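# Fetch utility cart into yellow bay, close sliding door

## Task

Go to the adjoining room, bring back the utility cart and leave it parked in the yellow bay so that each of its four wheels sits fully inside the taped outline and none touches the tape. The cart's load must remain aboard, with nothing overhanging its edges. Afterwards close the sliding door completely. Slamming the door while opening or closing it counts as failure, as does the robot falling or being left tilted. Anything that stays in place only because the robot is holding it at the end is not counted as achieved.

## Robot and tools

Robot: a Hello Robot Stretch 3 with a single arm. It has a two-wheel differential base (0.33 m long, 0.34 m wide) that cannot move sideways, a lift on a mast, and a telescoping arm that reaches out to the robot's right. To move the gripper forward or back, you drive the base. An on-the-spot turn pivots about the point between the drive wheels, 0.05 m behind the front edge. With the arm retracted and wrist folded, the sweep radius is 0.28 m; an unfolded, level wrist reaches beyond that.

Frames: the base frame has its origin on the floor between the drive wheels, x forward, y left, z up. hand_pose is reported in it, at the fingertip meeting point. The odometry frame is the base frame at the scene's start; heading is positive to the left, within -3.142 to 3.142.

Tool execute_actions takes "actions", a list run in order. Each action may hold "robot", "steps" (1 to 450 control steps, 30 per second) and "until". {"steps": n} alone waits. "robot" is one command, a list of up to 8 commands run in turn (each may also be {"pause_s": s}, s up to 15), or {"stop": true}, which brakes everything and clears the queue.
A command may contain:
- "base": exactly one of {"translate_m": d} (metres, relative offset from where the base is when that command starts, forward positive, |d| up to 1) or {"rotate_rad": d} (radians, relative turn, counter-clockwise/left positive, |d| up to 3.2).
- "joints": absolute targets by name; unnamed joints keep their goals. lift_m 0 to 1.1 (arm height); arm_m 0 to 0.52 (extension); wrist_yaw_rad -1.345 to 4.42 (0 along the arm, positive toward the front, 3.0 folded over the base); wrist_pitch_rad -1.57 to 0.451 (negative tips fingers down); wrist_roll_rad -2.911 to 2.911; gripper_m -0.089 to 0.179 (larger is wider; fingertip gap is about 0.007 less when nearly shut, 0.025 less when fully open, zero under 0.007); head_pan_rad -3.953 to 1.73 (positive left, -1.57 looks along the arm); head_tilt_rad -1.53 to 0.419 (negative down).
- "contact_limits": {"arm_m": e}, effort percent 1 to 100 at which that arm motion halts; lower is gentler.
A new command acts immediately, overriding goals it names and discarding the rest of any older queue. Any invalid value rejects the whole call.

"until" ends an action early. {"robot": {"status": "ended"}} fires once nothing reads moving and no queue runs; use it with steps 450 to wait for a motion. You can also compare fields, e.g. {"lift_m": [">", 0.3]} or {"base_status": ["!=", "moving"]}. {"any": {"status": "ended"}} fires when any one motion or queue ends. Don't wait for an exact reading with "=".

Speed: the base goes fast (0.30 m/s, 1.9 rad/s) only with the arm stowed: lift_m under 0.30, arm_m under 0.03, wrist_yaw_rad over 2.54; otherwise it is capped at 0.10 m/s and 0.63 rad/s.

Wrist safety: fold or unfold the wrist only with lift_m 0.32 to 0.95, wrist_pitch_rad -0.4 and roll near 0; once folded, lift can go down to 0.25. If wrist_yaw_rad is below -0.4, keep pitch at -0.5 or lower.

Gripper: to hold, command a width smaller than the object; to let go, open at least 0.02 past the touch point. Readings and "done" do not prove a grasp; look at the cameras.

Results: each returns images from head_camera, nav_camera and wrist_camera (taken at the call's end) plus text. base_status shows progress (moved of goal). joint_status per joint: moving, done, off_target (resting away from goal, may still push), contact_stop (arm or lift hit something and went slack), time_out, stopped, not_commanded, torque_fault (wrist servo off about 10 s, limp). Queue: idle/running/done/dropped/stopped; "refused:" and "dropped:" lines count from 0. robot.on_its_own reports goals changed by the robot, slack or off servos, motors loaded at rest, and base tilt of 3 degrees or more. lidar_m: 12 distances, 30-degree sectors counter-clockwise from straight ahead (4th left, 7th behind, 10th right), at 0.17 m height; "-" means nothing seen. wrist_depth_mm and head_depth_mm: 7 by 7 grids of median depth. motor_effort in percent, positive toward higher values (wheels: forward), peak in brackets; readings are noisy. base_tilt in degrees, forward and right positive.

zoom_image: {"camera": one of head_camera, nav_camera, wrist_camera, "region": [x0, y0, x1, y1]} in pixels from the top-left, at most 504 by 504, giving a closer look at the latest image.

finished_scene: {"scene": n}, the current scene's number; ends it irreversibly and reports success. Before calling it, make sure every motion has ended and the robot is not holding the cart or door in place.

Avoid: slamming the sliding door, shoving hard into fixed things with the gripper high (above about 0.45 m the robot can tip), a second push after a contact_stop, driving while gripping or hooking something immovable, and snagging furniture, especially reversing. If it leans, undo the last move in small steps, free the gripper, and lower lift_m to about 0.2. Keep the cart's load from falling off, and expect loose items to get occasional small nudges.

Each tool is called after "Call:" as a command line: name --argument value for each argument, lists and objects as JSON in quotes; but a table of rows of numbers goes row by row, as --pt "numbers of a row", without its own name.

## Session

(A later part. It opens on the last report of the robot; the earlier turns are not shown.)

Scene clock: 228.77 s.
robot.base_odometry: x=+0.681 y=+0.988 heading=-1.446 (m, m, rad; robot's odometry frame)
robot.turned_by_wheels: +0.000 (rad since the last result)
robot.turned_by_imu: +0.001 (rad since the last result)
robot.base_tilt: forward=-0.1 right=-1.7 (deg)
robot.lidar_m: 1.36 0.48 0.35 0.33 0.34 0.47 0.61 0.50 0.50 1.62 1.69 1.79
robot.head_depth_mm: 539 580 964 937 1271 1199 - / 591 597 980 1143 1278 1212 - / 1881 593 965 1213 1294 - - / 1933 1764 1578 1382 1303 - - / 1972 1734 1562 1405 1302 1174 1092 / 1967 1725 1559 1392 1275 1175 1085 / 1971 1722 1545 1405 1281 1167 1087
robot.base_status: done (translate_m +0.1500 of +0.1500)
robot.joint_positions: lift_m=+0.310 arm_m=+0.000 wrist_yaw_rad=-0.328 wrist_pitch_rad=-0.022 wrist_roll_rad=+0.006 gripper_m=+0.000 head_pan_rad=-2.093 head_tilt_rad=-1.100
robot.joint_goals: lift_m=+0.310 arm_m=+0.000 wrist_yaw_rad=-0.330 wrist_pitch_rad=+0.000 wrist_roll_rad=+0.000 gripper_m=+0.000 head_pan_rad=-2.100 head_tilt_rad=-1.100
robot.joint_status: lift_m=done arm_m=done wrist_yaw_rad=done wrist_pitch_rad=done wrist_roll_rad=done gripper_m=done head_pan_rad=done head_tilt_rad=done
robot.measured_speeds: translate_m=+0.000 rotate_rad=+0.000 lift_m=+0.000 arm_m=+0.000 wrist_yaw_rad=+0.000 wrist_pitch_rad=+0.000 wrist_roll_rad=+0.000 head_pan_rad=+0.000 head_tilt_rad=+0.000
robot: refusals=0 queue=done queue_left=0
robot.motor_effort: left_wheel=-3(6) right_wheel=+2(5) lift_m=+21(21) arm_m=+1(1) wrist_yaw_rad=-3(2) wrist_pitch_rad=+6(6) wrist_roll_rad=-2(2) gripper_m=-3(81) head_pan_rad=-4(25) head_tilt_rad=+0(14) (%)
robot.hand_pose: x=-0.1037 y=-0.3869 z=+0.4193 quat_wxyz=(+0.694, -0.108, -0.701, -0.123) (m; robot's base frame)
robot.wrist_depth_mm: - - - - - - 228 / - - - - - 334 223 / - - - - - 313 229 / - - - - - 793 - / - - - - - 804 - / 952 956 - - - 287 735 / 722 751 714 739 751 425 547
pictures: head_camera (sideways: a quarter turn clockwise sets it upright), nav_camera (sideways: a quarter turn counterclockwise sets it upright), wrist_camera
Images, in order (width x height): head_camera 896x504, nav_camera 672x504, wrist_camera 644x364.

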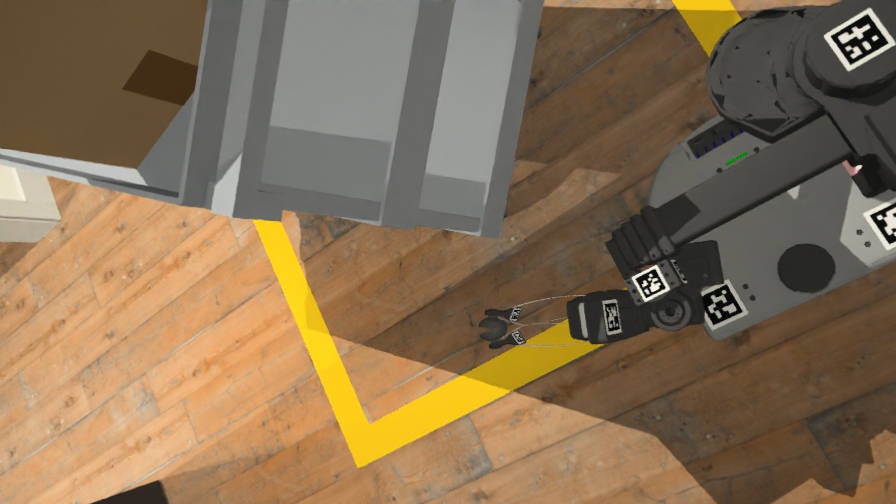

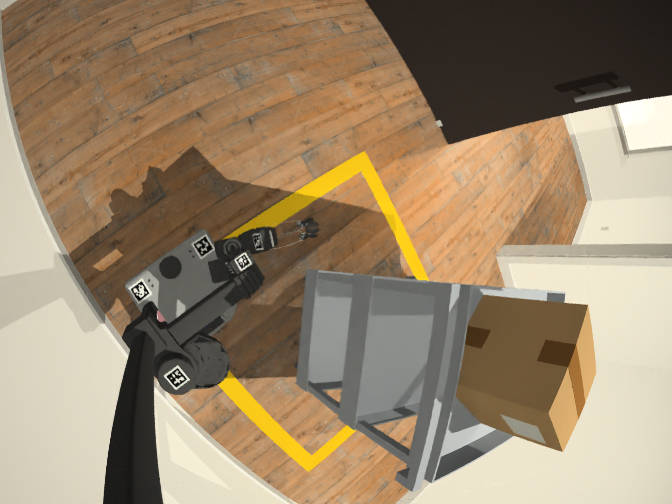

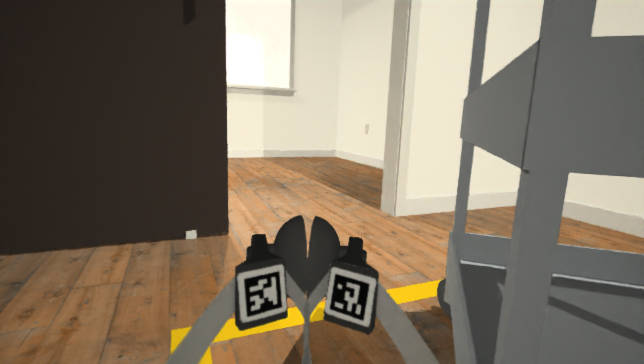

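Call:
execute_actions --actions '[{"robot":[{"joints":{"wrist_pitch_rad":-1.0,"lift_m":0.4,"gripper_m":0.17}},{"base":{"translate_m":-0.155}},{"joints":{"wrist_pitch_rad":0,"lift_m":0.31}},{"joints":{"arm_m":0.07}},{"joints":{"gripper_m":0.0}},{"pause_s":0.7},{"base":{"translate_m":0.04}}],"steps":450,"until":{"robot":{"status":"ended"}}}]'

Scene clock: 243.43 s.
robot.base_odometry: x=+0.666 y=+1.102 heading=-1.446 (m, m, rad; robot's odometry frame)
robot.turned_by_wheels: +0.000 (rad since the last result)
robot.turned_by_imu: +0.001 (rad since the last result)
robot.base_tilt: forward=-0.1 right=-1.7 (deg)
robot.lidar_m: 1.36 0.48 0.35 0.33 0.34 0.47 1.24 0.38 0.38 0.43 1.69 1.91
robot.head_depth_mm: 419 558 548 875 1255 1200 - / 378 479 533 881 1167 1217 - / 405 477 525 899 1180 - - / 461 555 537 906 1177 - - / 536 638 540 911 1228 1187 1096 / 1967 1702 554 1395 1273 1174 1093 / 1943 1738 1541 1385 1275 1175 1093
robot.base_status: done (translate_m +0.0400 of +0.0400)
robot.joint_positions: lift_m=+0.310 arm_m=+0.070 wrist_yaw_rad=-0.406 wrist_pitch_rad=-0.022 wrist_roll_rad=+0.006 gripper_m=+0.001 head_pan_rad=-2.093 head_tilt_rad=-1.100
robot.joint_goals: lift_m=+0.310 arm_m=+0.070 wrist_yaw_rad=-0.386 wrist_pitch_rad=+0.000 wrist_roll_rad=+0.000 gripper_m=+0.000 head_pan_rad=-2.100 head_tilt_rad=-1.100
robot.joint_status: lift_m=done arm_m=done wrist_yaw_rad=done wrist_pitch_rad=done wrist_roll_rad=done gripper_m=done head_pan_rad=done head_tilt_rad=done
robot.measured_speeds: translate_m=+0.000 rotate_rad=+0.000 lift_m=+0.000 arm_m=+0.000 wrist_yaw_rad=+0.000 wrist_pitch_rad=+0.000 wrist_roll_rad=+0.000 head_pan_rad=+0.000 head_tilt_rad=+0.000
robot: refusals=0 queue=done queue_left=0
robot.on_its_own: wrist_yaw_rad is held at -0.386, not at your -0.330, by its stall guard, which is not easing now; wrist_yaw_rad is at rest, and its effort (+20) is outside its rest range (-12 to +12)
robot.motor_effort: left_wheel=-6(13) right_wheel=+5(20) lift_m=+22(29) arm_m=+0(2) wrist_yaw_rad=+20(43) wrist_pitch_rad=+7(6) wrist_roll_rad=-2(2) gripper_m=-15(93) head_pan_rad=-3(4) head_tilt_rad=+0(1) (%)
robot.hand_pose: x=-0.1225 y=-0.4497 z=+0.4191 quat_wxyz=(+0.689, -0.135, -0.696, -0.150) (m; robot's base frame)
robot.wrist_depth_mm: - - - 108 100 94 88 / - - - 111 103 96 90 / - - - 113 105 98 92 / - - - 116 108 100 94 / - - - 129 - - 97 / 938 960 - 132 695 678 633 / 722 742 711 139 506 539 547
pictures: head_camera (sideways: a quarter turn clockwise sets it upright), nav_camera (sideways: a quarter turn counterclockwise sets it upright), wrist_camera
Images, in order (width x height): head_camera 896x504, nav_camera 672x504, wrist_camera 644x364.

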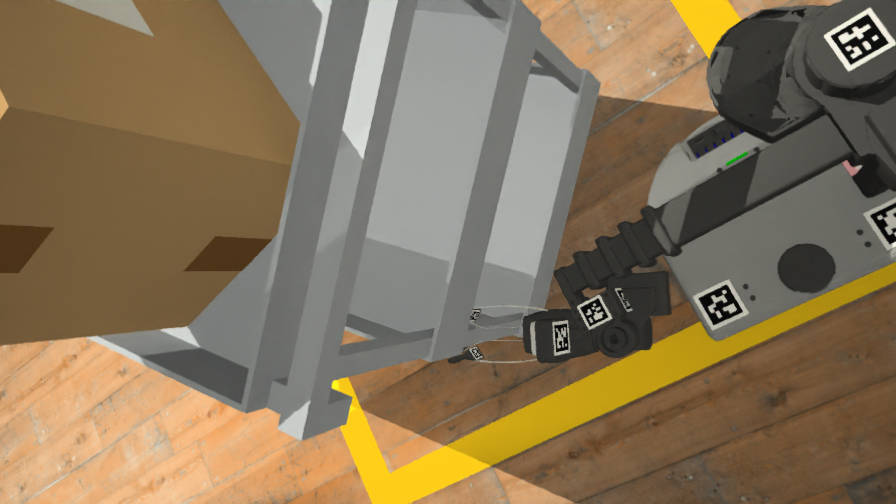

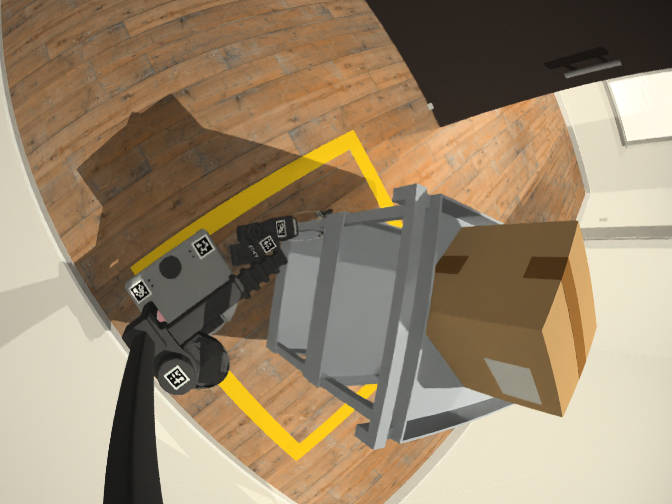

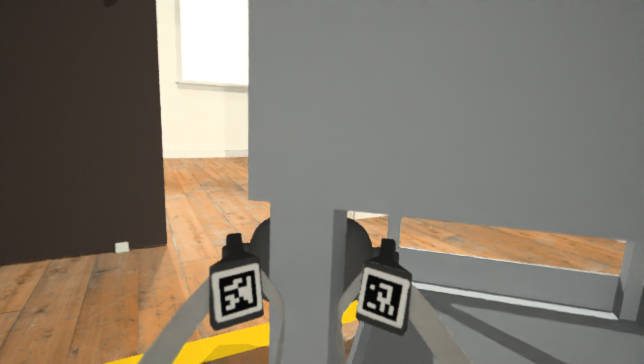

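Call:
execute_actions --actions '[{"robot":[{"joints":{"gripper_m":0.005,"wrist_yaw_rad":-0.39},"base":{"translate_m":0.12}},{"joints":{"arm_m":0.0,"wrist_yaw_rad":-0.39,"gripper_m":0.0}},{"joints":{"head_pan_rad":-2.3,"head_tilt_rad":-1.0}}],"steps":300,"until":{"robot":{"status":"ended"}}}]'

Scene clock: 246.07 s.
robot.base_odometry: x=+0.681 y=+0.983 heading=-1.446 (m, m, rad; robot's odometry frame)
robot.turned_by_wheels: +0.000 (rad since the last result)
robot.turned_by_imu: +0.000 (rad since the last result)
robot.base_tilt: forward=+0.0 right=-1.7 (deg)
robot.lidar_m: 1.37 0.48 0.35 0.33 0.35 0.47 0.42 0.37 0.37 0.44 1.69 1.79
robot.head_depth_mm: 385 503 598 873 1246 1206 - / 369 447 528 882 1146 1215 - / 415 486 522 897 1185 - - / 482 578 535 903 1180 - - / 1885 635 548 915 1257 1183 1087 / 1968 1727 566 1405 1279 1174 1087 / 1948 1737 1553 1395 1278 1173 1091
robot.base_status: done (translate_m +0.1200 of +0.1200)
robot.joint_positions: lift_m=+0.310 arm_m=+0.070 wrist_yaw_rad=-0.463 wrist_pitch_rad=-0.022 wrist_roll_rad=+0.006 gripper_m=+0.006 head_pan_rad=-2.093 head_tilt_rad=-1.100
robot.joint_goals: lift_m=+0.310 arm_m=+0.070 wrist_yaw_rad=-0.443 wrist_pitch_rad=+0.000 wrist_roll_rad=+0.000 gripper_m=+0.005 head_pan_rad=-2.100 head_tilt_rad=-1.100
robot.joint_status: lift_m=done arm_m=done wrist_yaw_rad=off_target wrist_pitch_rad=done wrist_roll_rad=done gripper_m=done head_pan_rad=done head_tilt_rad=done
robot.measured_speeds: translate_m=+0.000 rotate_rad=+0.000 lift_m=+0.000 arm_m=+0.000 wrist_yaw_rad=+0.000 wrist_pitch_rad=+0.000 wrist_roll_rad=+0.000 head_pan_rad=+0.000 head_tilt_rad=+0.000
robot: refusals=0 queue=dropped queue_left=0
robot.on_its_own: wrist_yaw_rad is held at -0.443, not at your -0.390, by its stall guard, which is not easing now; wrist_yaw_rad is at rest, and its effort (+19) is outside its rest range (-12 to +12)
robot.motor_effort: left_wheel=-9(11) right_wheel=+10(22) lift_m=+22(22) arm_m=+0(0) wrist_yaw_rad=+19(48) wrist_pitch_rad=+7(7) wrist_roll_rad=-2(2) gripper_m=-15(19) head_pan_rad=-4(4) head_tilt_rad=+0(0) (%)
robot.hand_pose: x=-0.1355 y=-0.4437 z=+0.4191 quat_wxyz=(+0.685, -0.155, -0.692, -0.170) (m; robot's base frame)
robot.wrist_depth_mm: - - - 110 102 95 89 / - - - 113 105 97 91 / - - - 116 107 99 93 / - - - 118 109 101 94 / - - - 131 - - 98 / 925 948 - 134 707 667 638 / 720 731 725 140 511 540 548
pictures: head_camera (sideways: a quarter turn clockwise sets it upright), nav_camera (sideways: a quarter turn counterclockwise sets it upright), wrist_camera
dropped: robot: command 0 of its queue: wrist_yaw_rad: off_target
Images, in order (width x height): head_camera 896x504, nav_camera 672x504, wrist_camera 644x364.

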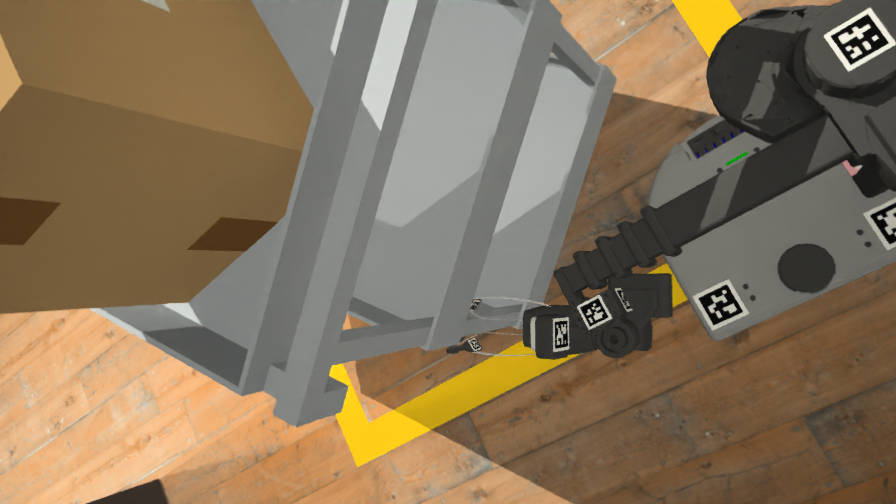

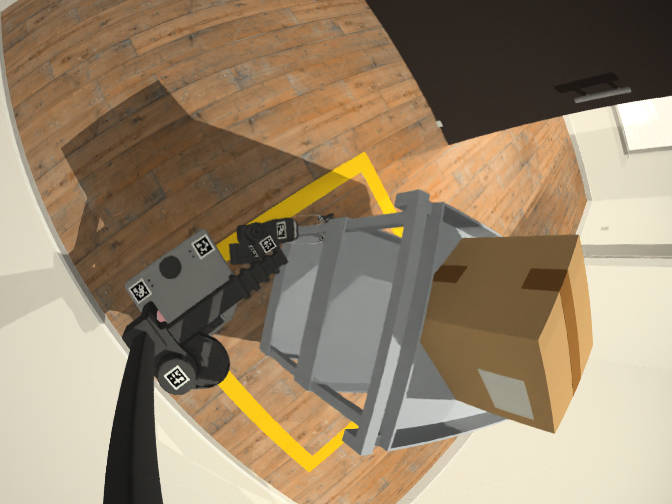

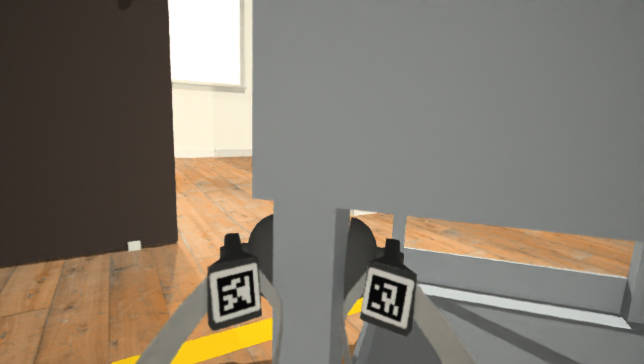

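Call:
execute_actions --actions '[{"robot":{"joints":{"arm_m":0.0,"wrist_yaw_rad":-0.45,"gripper_m":0.0,"head_pan_rad":-2.3,"head_tilt_rad":-1.0}},"steps":300,"until":{"robot":{"status":"ended"}}}]'

Scene clock: 247.87 s.
robot.base_odometry: x=+0.681 y=+0.983 heading=-1.446 (m, m, rad; robot's odometry frame)
robot.turned_by_wheels: +0.000 (rad since the last result)
robot.turned_by_imu: +0.001 (rad since the last result)
robot.base_tilt: forward=+0.0 right=-1.6 (deg)
robot.lidar_m: 1.36 0.48 0.35 0.33 0.35 0.47 0.40 0.33 0.33 1.63 1.69 1.79
robot.head_depth_mm: 427 588 657 529 876 1207 - / 399 446 616 531 876 1206 - / 387 375 477 514 874 1210 - / 386 404 494 514 886 1216 - / 393 448 562 518 882 1211 - / 415 502 610 517 1272 1193 1087 / 2214 1951 1656 564 1313 1198 1089
robot.base_status: done (translate_m +0.1200 of +0.1200)
robot.joint_positions: lift_m=+0.310 arm_m=+0.000 wrist_yaw_rad=-0.442 wrist_pitch_rad=-0.023 wrist_roll_rad=+0.006 gripper_m=+0.001 head_pan_rad=-2.293 head_tilt_rad=-1.002
robot.joint_goals: lift_m=+0.310 arm_m=+0.000 wrist_yaw_rad=-0.450 wrist_pitch_rad=+0.000 wrist_roll_rad=+0.000 gripper_m=+0.000 head_pan_rad=-2.300 head_tilt_rad=-1.000
robot.joint_status: lift_m=done arm_m=done wrist_yaw_rad=done wrist_pitch_rad=done wrist_roll_rad=done gripper_m=done head_pan_rad=done head_tilt_rad=done
robot.measured_speeds: translate_m=+0.000 rotate_rad=+0.000 lift_m=+0.000 arm_m=+0.000 wrist_yaw_rad=+0.000 wrist_pitch_rad=+0.000 wrist_roll_rad=+0.000 head_pan_rad=+0.000 head_tilt_rad=+0.000
robot: refusals=0 queue=done queue_left=0
robot.motor_effort: left_wheel=-3(7) right_wheel=+1(10) lift_m=+22(22) arm_m=-7(10) wrist_yaw_rad=-8(18) wrist_pitch_rad=+7(7) wrist_roll_rad=-2(3) gripper_m=-15(47) head_pan_rad=-4(24) head_tilt_rad=+1(10) (%)
robot.hand_pose: x=-0.1308 y=-0.3764 z=+0.4190 quat_wxyz=(+0.686, -0.147, -0.694, -0.163) (m; robot's base frame)
robot.wrist_depth_mm: - - - 108 102 97 92 / - - - 111 105 99 94 / - - - 113 107 101 96 / - - - 117 110 103 98 / - - - 129 - - 613 / 932 941 - 132 706 668 637 / 730 721 710 137 519 543 546
pictures: head_camera (sideways: a quarter turn clockwise sets it upright), nav_camera (sideways: a quarter turn counterclockwise sets it upright), wrist_camera
Images, in order (width x height): head_camera 896x504, nav_camera 672x504, wrist_camera 644x364.

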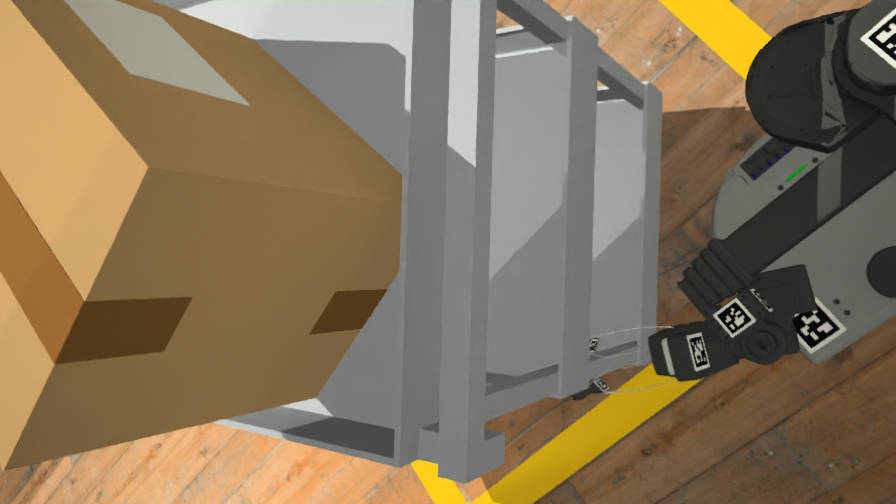

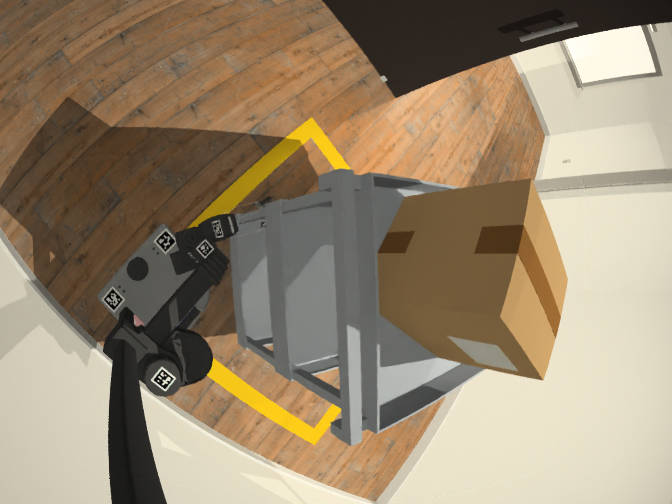

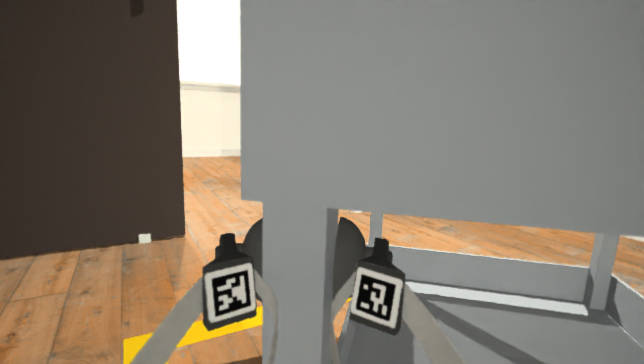

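Call:
execute_actions --actions '[{"robot":[{"joints":{"gripper_m":0.17}},{"joints":{"wrist_pitch_rad":-1.0,"lift_m":0.42}},{"base":{"translate_m":0.4}},{"joints":{"wrist_yaw_rad":0.3}},{"joints":{"gripper_m":0.0,"wrist_pitch_rad":-0.4,"head_pan_rad":-2.5,"head_tilt_rad":-0.75}}],"steps":450,"until":{"robot":{"status":"ended"}}}]'

Scene clock: 260.60 s.
robot.base_odometry: x=+0.731 y=+0.586 heading=-1.446 (m, m, rad; robot's odometry frame)
robot.turned_by_wheels: +0.000 (rad since the last result)
robot.turned_by_imu: +0.003 (rad since the last result)
robot.base_tilt: forward=-0.1 right=-1.7 (deg)
robot.lidar_m: 1.31 0.49 0.35 0.34 0.35 0.48 0.72 0.61 1.69 1.62 1.74 1.37
robot.head_depth_mm: 833 655 799 1142 1201 1310 1165 / 825 666 732 1124 1270 1294 1160 / 2295 701 770 1111 1057 1274 1156 / 2411 1090 841 1114 1213 1261 1147 / 2124 2360 2211 1773 1524 1310 1152 / 1961 2233 2253 1822 1517 1306 1144 / 3350 2992 2292 1827 1520 1298 1141
robot.base_status: done (translate_m +0.4000 of +0.4000)
robot.joint_positions: lift_m=+0.420 arm_m=+0.000 wrist_yaw_rad=+0.297 wrist_pitch_rad=-0.420 wrist_roll_rad=+0.006 gripper_m=+0.000 head_pan_rad=-2.493 head_tilt_rad=-0.755
robot.joint_goals: lift_m=+0.420 arm_m=+0.000 wrist_yaw_rad=+0.300 wrist_pitch_rad=-0.400 wrist_roll_rad=+0.000 gripper_m=+0.000 head_pan_rad=-2.500 head_tilt_rad=-0.750
robot.joint_status: lift_m=done arm_m=done wrist_yaw_rad=done wrist_pitch_rad=done wrist_roll_rad=done gripper_m=done head_pan_rad=done head_tilt_rad=done
robot.measured_speeds: translate_m=+0.000 rotate_rad=+0.000 lift_m=+0.000 arm_m=+0.000 wrist_yaw_rad=+0.000 wrist_pitch_rad=+0.000 wrist_roll_rad=+0.000 head_pan_rad=+0.000 head_tilt_rad=+0.000
robot: refusals=0 queue=done queue_left=0
robot.motor_effort: left_wheel=-3(5) right_wheel=+2(5) lift_m=+29(30) arm_m=-4(7) wrist_yaw_rad=+2(13) wrist_pitch_rad=+6(6) wrist_roll_rad=-1(2) gripper_m=-3(83) head_pan_rad=-4(26) head_tilt_rad=+3(23) (%)
robot.hand_pose: x=+0.0441 y=-0.3596 z=+0.4321 quat_wxyz=(+0.704, +0.248, -0.664, -0.044) (m; robot's base frame)
robot.wrist_depth_mm: - - - - - - - / - - - - - - - / - - - - - - - / 926 951 972 - - - - / 755 778 790 840 805 827 858 / 639 655 681 - 692 697 710 / 562 569 572 576 602 596 610
pictures: head_camera (sideways: a quarter turn clockwise sets it upright), nav_camera (sideways: a quarter turn counterclockwise sets it upright), wrist_camera
Images, in order (width x height): head_camera 896x504, nav_camera 672x504, wrist_camera 644x364.

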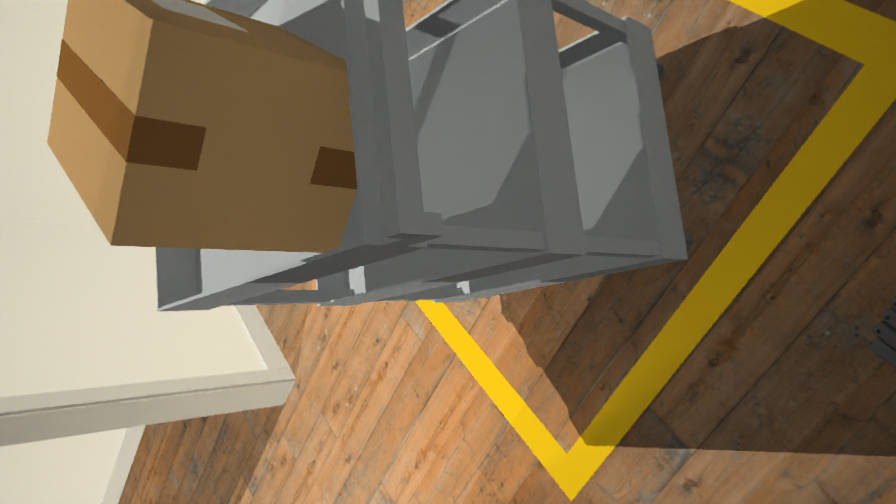

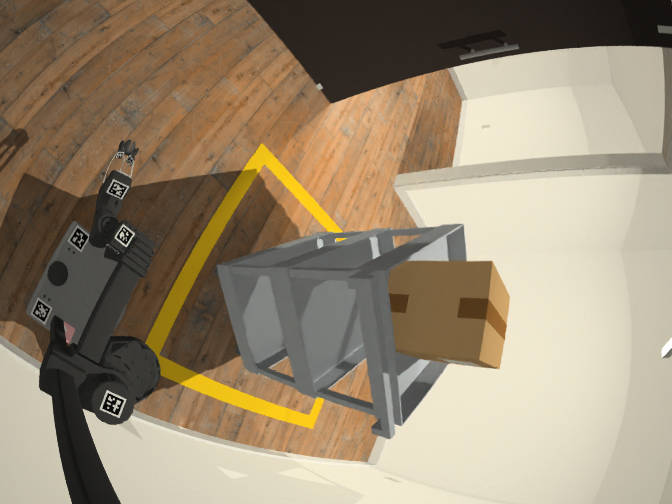

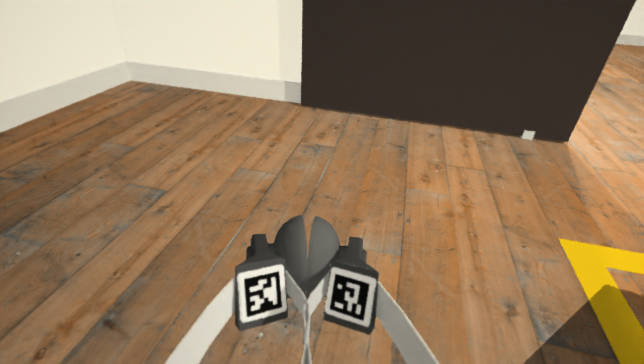

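Call:
execute_actions --actions '[{"robot":[{"joints":{"wrist_yaw_rad":3.0}},{"joints":{"lift_m":0.25},"base":{"rotate_rad":-1.57}},{"base":{"translate_m":1.0}},{"base":{"translate_m":0.2},"joints":{"head_pan_rad":-2.0,"head_tilt_rad":-0.75}}],"steps":450,"until":{"robot":{"status":"ended"}}}]'

Scene clock: 273.63 s.
robot.base_odometry: x=-0.459 y=+0.436 heading=-3.016 (m, m, rad; robot's odometry frame)
robot.turned_by_wheels: -1.570 (rad since the last result)
robot.turned_by_imu: -1.562 (rad since the last result)
robot.base_tilt: forward=-0.1 right=-1.7 (deg)
robot.lidar_m: 0.43 0.44 0.60 1.33 1.37 1.60 1.53 0.93 0.93 1.93 0.61 0.44
robot.head_depth_mm: 915 963 1348 1266 1447 1323 1164 / 2195 1070 1351 1304 1443 1325 1159 / 2443 1215 1371 1514 1466 1324 1155 / 2319 2447 1332 1510 1493 1318 1147 / 2229 2488 2289 1829 1514 1306 1154 / 2104 2401 2273 1829 1515 1313 1139 / 2053 2264 2254 1825 1517 1308 1138
robot.base_status: done (translate_m +0.2000 of +0.2000)
robot.joint_positions: lift_m=+0.250 arm_m=+0.000 wrist_yaw_rad=+2.998 wrist_pitch_rad=-0.418 wrist_roll_rad=+0.006 gripper_m=+0.000 head_pan_rad=-2.007 head_tilt_rad=-0.753
robot.joint_goals: lift_m=+0.250 arm_m=+0.000 wrist_yaw_rad=+3.000 wrist_pitch_rad=-0.400 wrist_roll_rad=+0.000 gripper_m=+0.000 head_pan_rad=-2.000 head_tilt_rad=-0.750
robot.joint_status: lift_m=done arm_m=done wrist_yaw_rad=done wrist_pitch_rad=done wrist_roll_rad=done gripper_m=done head_pan_rad=done head_tilt_rad=done
robot.measured_speeds: translate_m=+0.000 rotate_rad=+0.000 lift_m=+0.000 arm_m=+0.000 wrist_yaw_rad=+0.000 wrist_pitch_rad=+0.000 wrist_roll_rad=+0.000 head_pan_rad=+0.000 head_tilt_rad=+0.000
robot: refusals=0 queue=done queue_left=0
robot.motor_effort: left_wheel=+2(12) right_wheel=-2(7) lift_m=+22(29) arm_m=-4(4) wrist_yaw_rad=+2(4) wrist_pitch_rad=+5(6) wrist_roll_rad=-2(3) gripper_m=-3(2) head_pan_rad=+3(38) head_tilt_rad=+2(2) (%)
robot.hand_pose: x=+0.0108 y=+0.0770 z=+0.2629 quat_wxyz=(+0.197, +0.702, +0.096, +0.678) (m; robot's base frame)
robot.wrist_depth_mm: - - - - - 664 425 / - - - - - 667 435 / 823 - 848 893 881 669 435 / 652 - 677 686 698 611 444 / 535 - 565 586 577 562 442 / 464 - - - 479 492 452 / - - - - 413 420 418
pictures: head_camera (sideways: a quarter turn clockwise sets it upright), nav_camera (sideways: a quarter turn counterclockwise sets it upright), wrist_camera
Images, in order (width x height): head_camera 896x504, nav_camera 672x504, wrist_camera 644x364.

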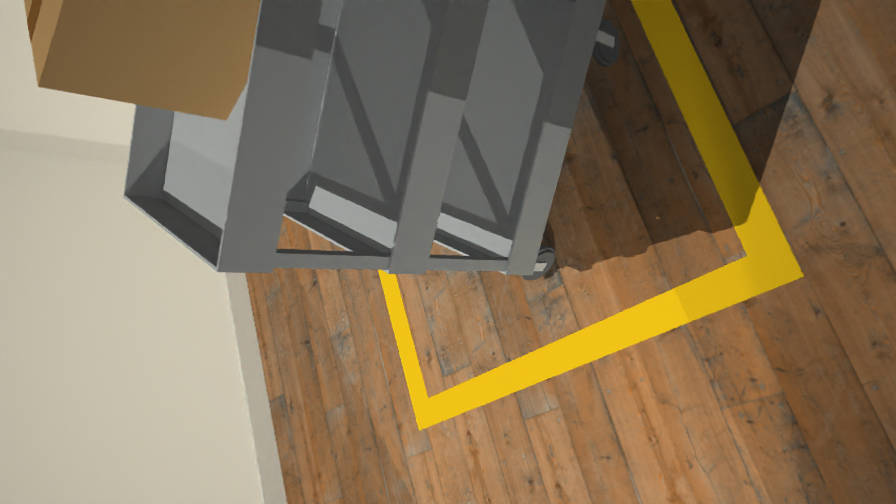

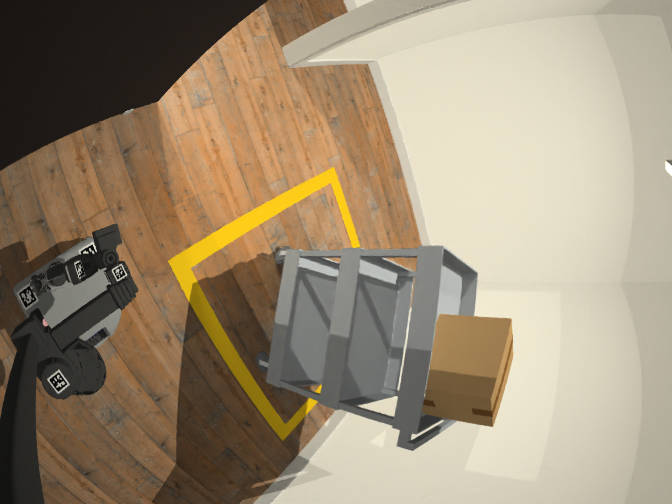

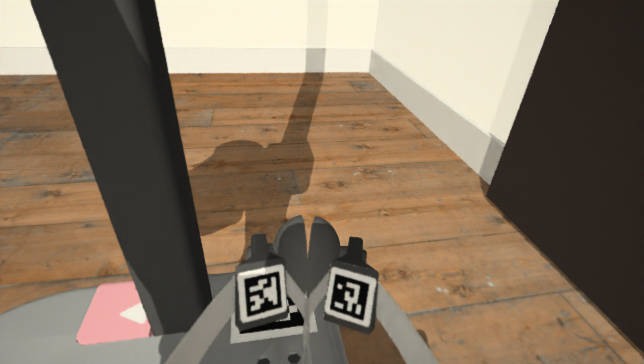

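Call:
execute_actions --actions '[{"robot":[{"base":{"rotate_rad":1.565}},{"base":{"translate_m":-0.9},"joints":{"head_pan_rad":1.5,"head_tilt_rad":-1.05}}],"steps":450,"until":{"robot":{"status":"ended"}}}]'

Scene clock: 280.97 s.
robot.base_odometry: x=-0.567 y=+1.329 heading=-1.451 (m, m, rad; robot's odometry frame)
robot.turned_by_wheels: +1.565 (rad since the last result)
robot.turned_by_imu: +1.559 (rad since the last result)
robot.base_tilt: forward=-0.1 right=-1.7 (deg)
robot.lidar_m: 1.81 2.19 0.58 0.38 0.50 1.59 1.53 0.76 0.81 3.20 0.52 0.62
robot.head_depth_mm: 770 1761 1663 1466 1316 1201 1100 / 686 756 1104 1448 1317 1202 1093 / 670 720 1026 1310 1317 1191 1097 / 651 718 631 941 1252 1205 1089 / 640 703 628 830 1208 1227 - / 813 713 642 968 1305 - - / 786 711 999 1187 - 1198 -
robot.base_status: done (translate_m -0.9000 of -0.9000)
robot.joint_positions: lift_m=+0.250 arm_m=+0.000 wrist_yaw_rad=+2.998 wrist_pitch_rad=-0.418 wrist_roll_rad=+0.006 gripper_m=+0.000 head_pan_rad=+1.493 head_tilt_rad=-1.038
robot.joint_goals: lift_m=+0.250 arm_m=+0.000 wrist_yaw_rad=+3.000 wrist_pitch_rad=-0.400 wrist_roll_rad=+0.000 gripper_m=+0.000 head_pan_rad=+1.500 head_tilt_rad=-1.050
robot.joint_status: lift_m=done arm_m=done wrist_yaw_rad=done wrist_pitch_rad=done wrist_roll_rad=done gripper_m=done head_pan_rad=done head_tilt_rad=done
robot.measured_speeds: translate_m=+0.000 rotate_rad=+0.000 lift_m=+0.000 arm_m=+0.000 wrist_yaw_rad=+0.000 wrist_pitch_rad=+0.000 wrist_roll_rad=+0.000 head_pan_rad=+0.000 head_tilt_rad=+0.000
robot: refusals=0 queue=done queue_left=0
robot.motor_effort: left_wheel=-3(12) right_wheel=+2(9) lift_m=+22(22) arm_m=-4(4) wrist_yaw_rad=+2(2) wrist_pitch_rad=+5(5) wrist_roll_rad=-2(2) gripper_m=-3(3) head_pan_rad=+4(47) head_tilt_rad=-6(30) (%)
robot.hand_pose: x=+0.0108 y=+0.0769 z=+0.2629 quat_wxyz=(+0.197, +0.702, +0.096, +0.678) (m; robot's base frame)
robot.wrist_depth_mm: - - 889 - - - - / - - 687 711 - - - / 821 - 482 796 903 958 - / 648 - 567 686 706 726 732 / 527 533 551 582 575 577 592 / 462 - - - 484 485 497 / - - - - 410 419 421
pictures: head_camera (sideways: a quarter turn clockwise sets it upright), nav_camera (sideways: a quarter turn counterclockwise sets it upright), wrist_camera
Images, in order (width x height): head_camera 896x504, nav_camera 672x504, wrist_camera 644x364.

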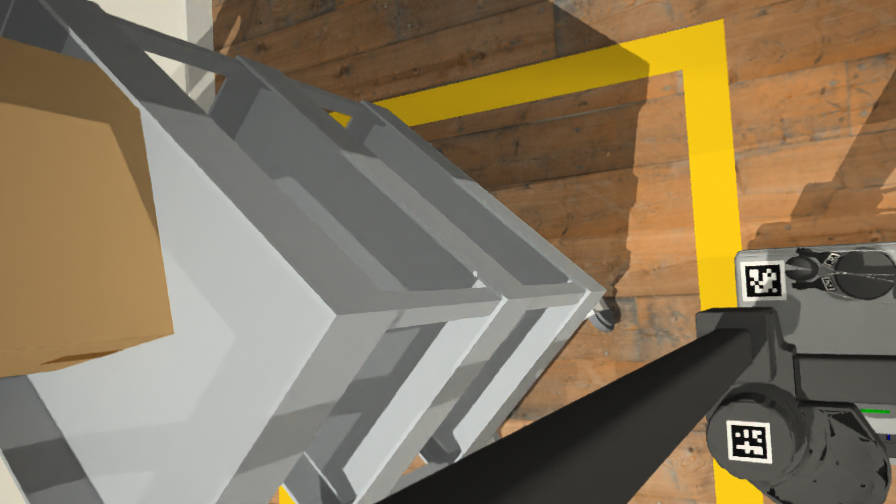

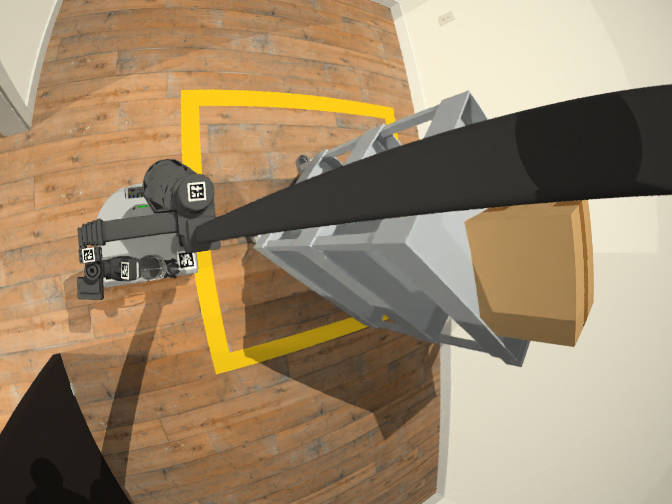

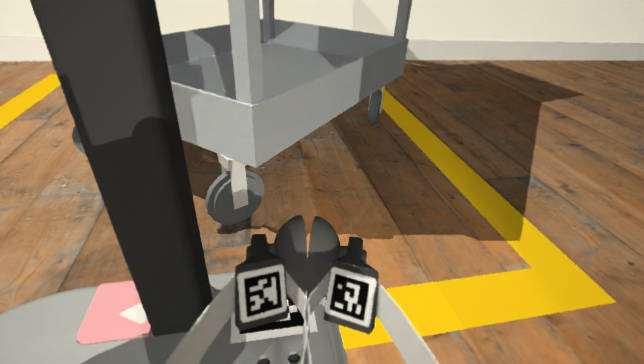

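Call:
zoom_image --camera "wrist_camera" --region '[0, 50, 500, 240]'

Call:
execute_actions --actions '[{"robot":{"joints":{"head_pan_rad":1.73,"head_tilt_rad":-0.9},"base":{"translate_m":-0.25}},"steps":200,"until":{"robot":{"status":"ended"}}}]'

Region (0, 50, 500, 240) of wrist_camera's 644x364 image, scaled by 1.008; it fills the top 192 rows of this view, and the rest is white.

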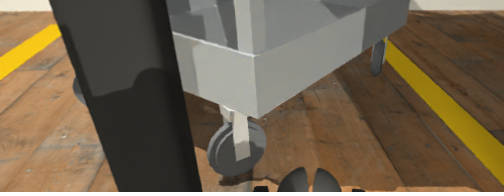

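Scene clock: 283.73 s.
robot.base_odometry: x=-0.597 y=+1.577 heading=-1.451 (m, m, rad; robot's odometry frame)
robot.turned_by_wheels: +0.000 (rad since the last result)
robot.turned_by_imu: -0.001 (rad since the last result)
robot.base_tilt: forward=+0.0 right=-1.7 (deg)
robot.lidar_m: 1.62 2.19 0.45 0.50 1.57 1.33 1.28 0.72 0.59 3.23 3.32 0.68
robot.head_depth_mm: 1307 852 735 629 891 1213 1117 / 1327 849 714 1006 928 1142 1119 / 1354 836 722 1025 1215 1219 1111 / 1377 1528 1752 1132 1335 1233 1124 / 1395 1640 1837 1595 1390 1240 - / 1423 1652 1828 - - - - / 1412 - - - - 1210 1131
robot.base_status: done (translate_m -0.2500 of -0.2500)
robot.joint_positions: lift_m=+0.250 arm_m=+0.000 wrist_yaw_rad=+2.998 wrist_pitch_rad=-0.418 wrist_roll_rad=+0.006 gripper_m=+0.000 head_pan_rad=+1.723 head_tilt_rad=-0.903
robot.joint_goals: lift_m=+0.250 arm_m=+0.000 wrist_yaw_rad=+3.000 wrist_pitch_rad=-0.400 wrist_roll_rad=+0.000 gripper_m=+0.000 head_pan_rad=+1.730 head_tilt_rad=-0.900
robot.joint_status: lift_m=done arm_m=done wrist_yaw_rad=done wrist_pitch_rad=done wrist_roll_rad=done gripper_m=done head_pan_rad=done head_tilt_rad=done
robot.measured_speeds: translate_m=+0.000 rotate_rad=+0.000 lift_m=+0.000 arm_m=+0.000 wrist_yaw_rad=+0.000 wrist_pitch_rad=+0.000 wrist_roll_rad=+0.000 head_pan_rad=+0.000 head_tilt_rad=+0.000
robot: refusals=0 queue=done queue_left=0
robot.motor_effort: left_wheel=-3(12) right_wheel=+2(5) lift_m=+21(22) arm_m=-4(4) wrist_yaw_rad=+2(2) wrist_pitch_rad=+5(5) wrist_roll_rad=-2(3) gripper_m=-2(3) head_pan_rad=+4(26) head_tilt_rad=+1(16) (%)
robot.hand_pose: x=+0.0108 y=+0.0769 z=+0.2629 quat_wxyz=(+0.196, +0.702, +0.096, +0.678) (m; robot's base frame)
robot.wrist_depth_mm: - - - - - - - / - - 661 606 761 - - / 807 - 774 616 521 956 - / 650 - 669 686 672 724 736 / 533 534 566 585 563 587 592 / 462 - - - 478 486 497 / - - - - 414 417 424
pictures: head_camera (sideways: a quarter turn clockwise sets it upright), nav_camera (sideways: a quarter turn counterclockwise sets it upright), wrist_camera
Images, in order (width x height): head_camera 896x504, nav_camera 672x504, wrist_camera 644x364.

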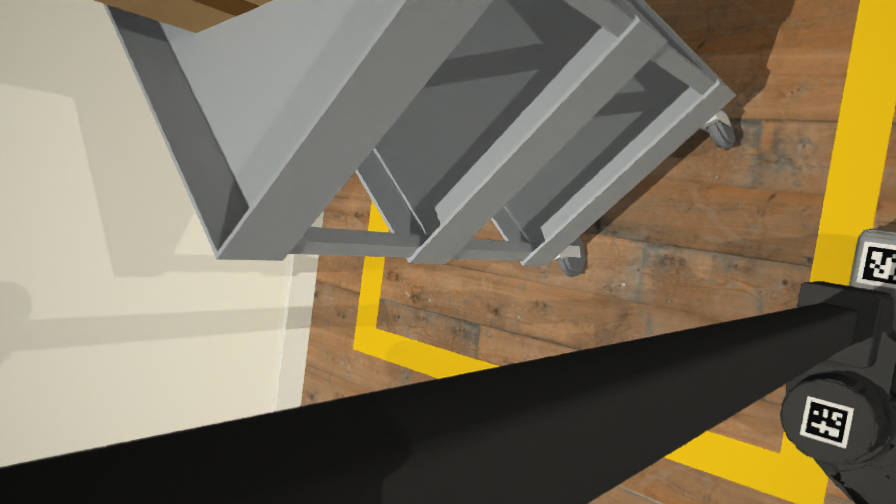

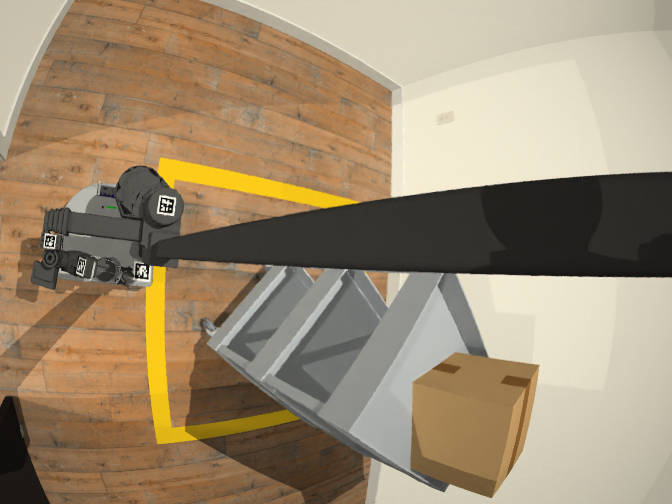

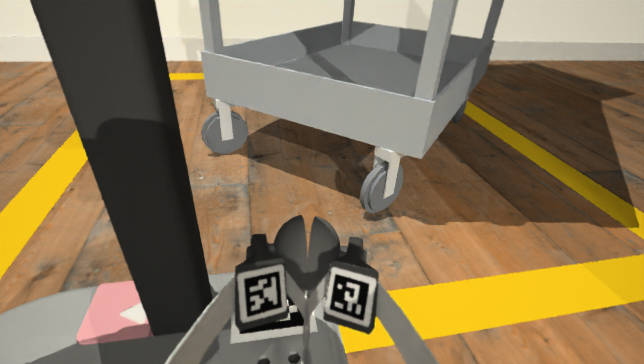

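Call:
execute_actions --actions '[{"robot":[{"joints":{"lift_m":0.6}},{"joints":{"wrist_yaw_rad":1.2,"lift_m":1.08},"base":{"translate_m":0.7}},{"joints":{"wrist_pitch_rad":-0.55,"wrist_yaw_rad":-0.7,"head_pan_rad":-1.57,"head_tilt_rad":-0.35}}],"steps":450,"until":{"robot":{"status":"ended"}}}]'

Scene clock: 298.20 s.
robot.base_odometry: x=-0.513 y=+0.882 heading=-1.451 (m, m, rad; robot's odometry frame)
robot.turned_by_wheels: +0.000 (rad since the last result)
robot.turned_by_imu: +0.004 (rad since the last result)
robot.base_tilt: forward=-0.1 right=-1.6 (deg)
robot.lidar_m: 1.77 1.84 1.59 0.71 0.60 0.59 1.97 1.14 0.45 0.43 0.45 0.60
robot.head_depth_mm: 344 365 385 - - - - / 343 364 384 - - - - / 342 364 384 - - - - / 342 364 389 417 451 - - / 342 363 389 418 450 484 - / 342 363 388 416 450 488 534 / 341 363 388 416 449 487 534
robot.base_status: done (translate_m +0.7000 of +0.7000)
robot.joint_positions: lift_m=+1.080 arm_m=+0.000 wrist_yaw_rad=-0.697 wrist_pitch_rad=-0.561 wrist_roll_rad=+0.005 gripper_m=+0.000 head_pan_rad=-1.563 head_tilt_rad=-0.360
robot.joint_goals: lift_m=+1.080 arm_m=+0.000 wrist_yaw_rad=-0.700 wrist_pitch_rad=-0.550 wrist_roll_rad=+0.000 gripper_m=+0.000 head_pan_rad=-1.570 head_tilt_rad=-0.350
robot.joint_status: lift_m=done arm_m=done wrist_yaw_rad=done wrist_pitch_rad=done wrist_roll_rad=done gripper_m=done head_pan_rad=done head_tilt_rad=done
robot.measured_speeds: translate_m=+0.000 rotate_rad=+0.000 lift_m=+0.000 arm_m=+0.000 wrist_yaw_rad=+0.000 wrist_pitch_rad=+0.000 wrist_roll_rad=+0.000 head_pan_rad=+0.000 head_tilt_rad=+0.000
robot: refusals=0 queue=done queue_left=0
robot.motor_effort: left_wheel=-4(6) right_wheel=+2(5) lift_m=+29(31) arm_m=-4(4) wrist_yaw_rad=-3(4) wrist_pitch_rad=+3(5) wrist_roll_rad=-1(2) gripper_m=-3(2) head_pan_rad=-4(47) head_tilt_rad=+5(35) (%)
robot.hand_pose: x=-0.1526 y=-0.3016 z=+1.0618 quat_wxyz=(+0.570, -0.049, -0.707, -0.416) (m; robot's base frame)
robot.wrist_depth_mm: 113 184 - - - 808 - / 147 137 - - - 925 - / 185 145 - - - - - / 200 166 - - - - - / 214 225 324 - - - - / 232 265 242 - - - - / 255 310 464 - - - -
pictures: head_camera (sideways: a quarter turn clockwise sets it upright), nav_camera (sideways: a quarter turn counterclockwise sets it upright), wrist_camera
Images, in order (width x height): head_camera 896x504, nav_camera 672x504, wrist_camera 644x364.

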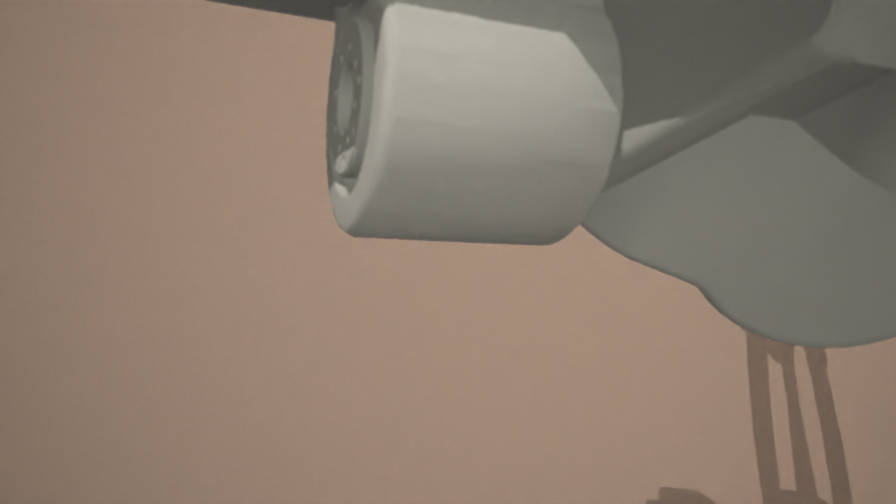

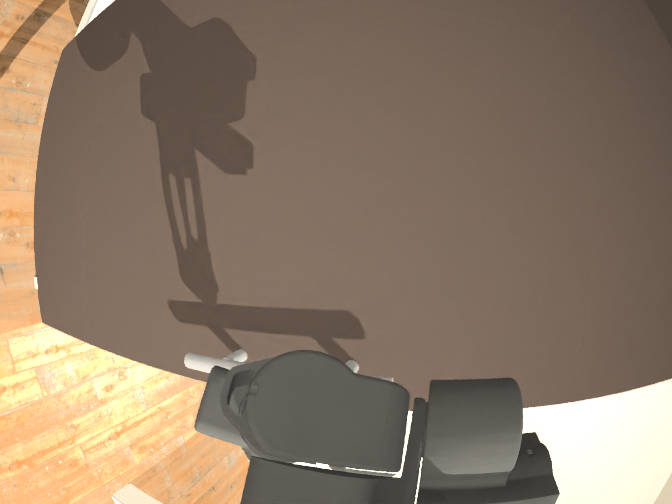

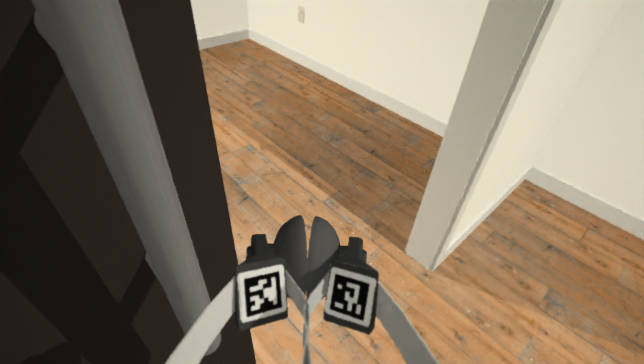

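Call:
execute_actions --actions '[{"robot":[{"joints":{"lift_m":0.88}},{"base":{"translate_m":0.2}},{"joints":{"lift_m":1.08}}],"steps":450,"until":{"robot":{"status":"ended"}}}]'

Scene clock: 306.87 s.
robot.base_odometry: x=-0.489 y=+0.684 heading=-1.451 (m, m, rad; robot's odometry frame)
robot.turned_by_wheels: +0.000 (rad since the last result)
robot.turned_by_imu: +0.002 (rad since the last result)
robot.base_tilt: forward=-0.1 right=-1.7 (deg)
robot.lidar_m: 1.58 1.63 1.59 1.53 0.75 0.74 2.03 1.33 0.45 0.43 0.45 0.60
robot.head_depth_mm: 340 362 381 - - - - / 340 361 382 - - - - / 339 361 380 - - - - / 339 360 386 415 447 - - / 338 360 385 414 448 480 - / 339 359 385 412 446 485 530 / 339 360 384 413 444 484 528
robot.base_status: done (translate_m +0.2000 of +0.2000)
robot.joint_positions: lift_m=+1.080 arm_m=+0.000 wrist_yaw_rad=-0.697 wrist_pitch_rad=-0.562 wrist_roll_rad=+0.005 gripper_m=+0.000 head_pan_rad=-1.563 head_tilt_rad=-0.359
robot.joint_goals: lift_m=+1.080 arm_m=+0.000 wrist_yaw_rad=-0.700 wrist_pitch_rad=-0.550 wrist_roll_rad=+0.000 gripper_m=+0.000 head_pan_rad=-1.570 head_tilt_rad=-0.350
robot.joint_status: lift_m=done arm_m=done wrist_yaw_rad=done wrist_pitch_rad=done wrist_roll_rad=done gripper_m=done head_pan_rad=done head_tilt_rad=done
robot.measured_speeds: translate_m=+0.000 rotate_rad=+0.000 lift_m=+0.000 arm_m=+0.000 wrist_yaw_rad=+0.000 wrist_pitch_rad=+0.000 wrist_roll_rad=+0.000 head_pan_rad=+0.000 head_tilt_rad=+0.000
robot: refusals=0 queue=done queue_left=0
robot.motor_effort: left_wheel=-3(4) right_wheel=+2(5) lift_m=+29(30) arm_m=-4(4) wrist_yaw_rad=-3(3) wrist_pitch_rad=+4(4) wrist_roll_rad=-2(2) gripper_m=-2(3) head_pan_rad=-4(5) head_tilt_rad=+4(4) (%)
robot.hand_pose: x=-0.1525 y=-0.3014 z=+1.0615 quat_wxyz=(+0.570, -0.048, -0.707, -0.417) (m; robot's base frame)
robot.wrist_depth_mm: 161 183 218 270 310 - - / 172 195 236 300 - - - / 183 211 259 335 - - - / 197 229 288 365 - - - / 212 252 317 421 - - - / 229 278 336 - - - - / 250 308 454 703 - - -
pictures: head_camera (sideways: a quarter turn clockwise sets it upright), nav_camera (sideways: a quarter turn counterclockwise sets it upright), wrist_camera
Images, in order (width x height): head_camera 896x504, nav_camera 672x504, wrist_camera 644x364.

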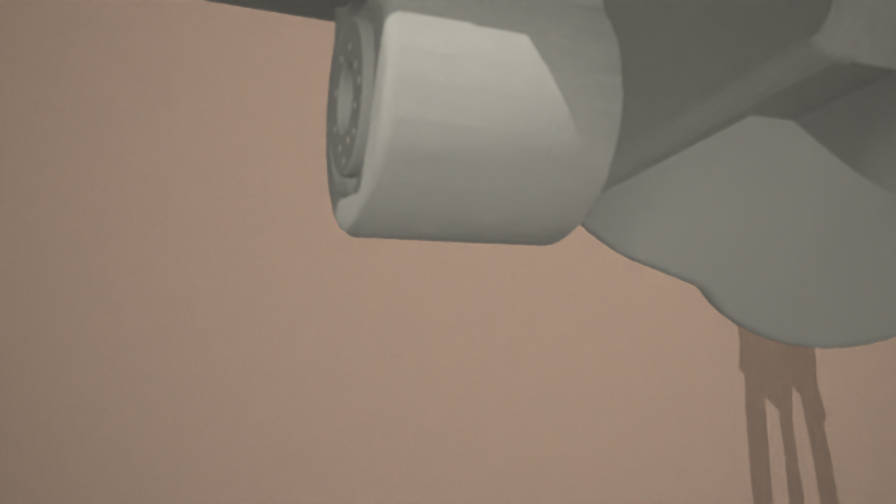

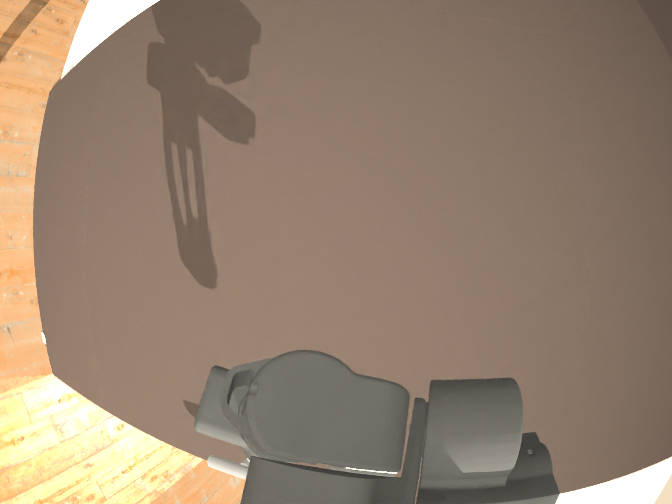

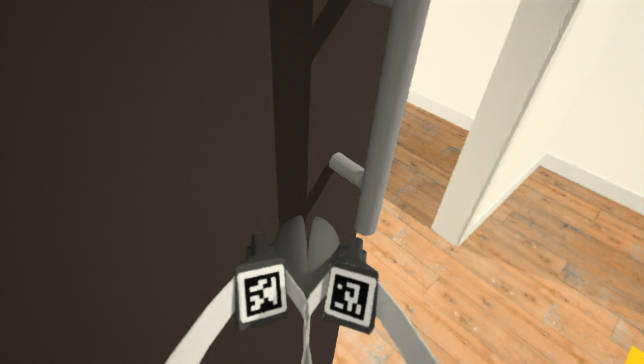

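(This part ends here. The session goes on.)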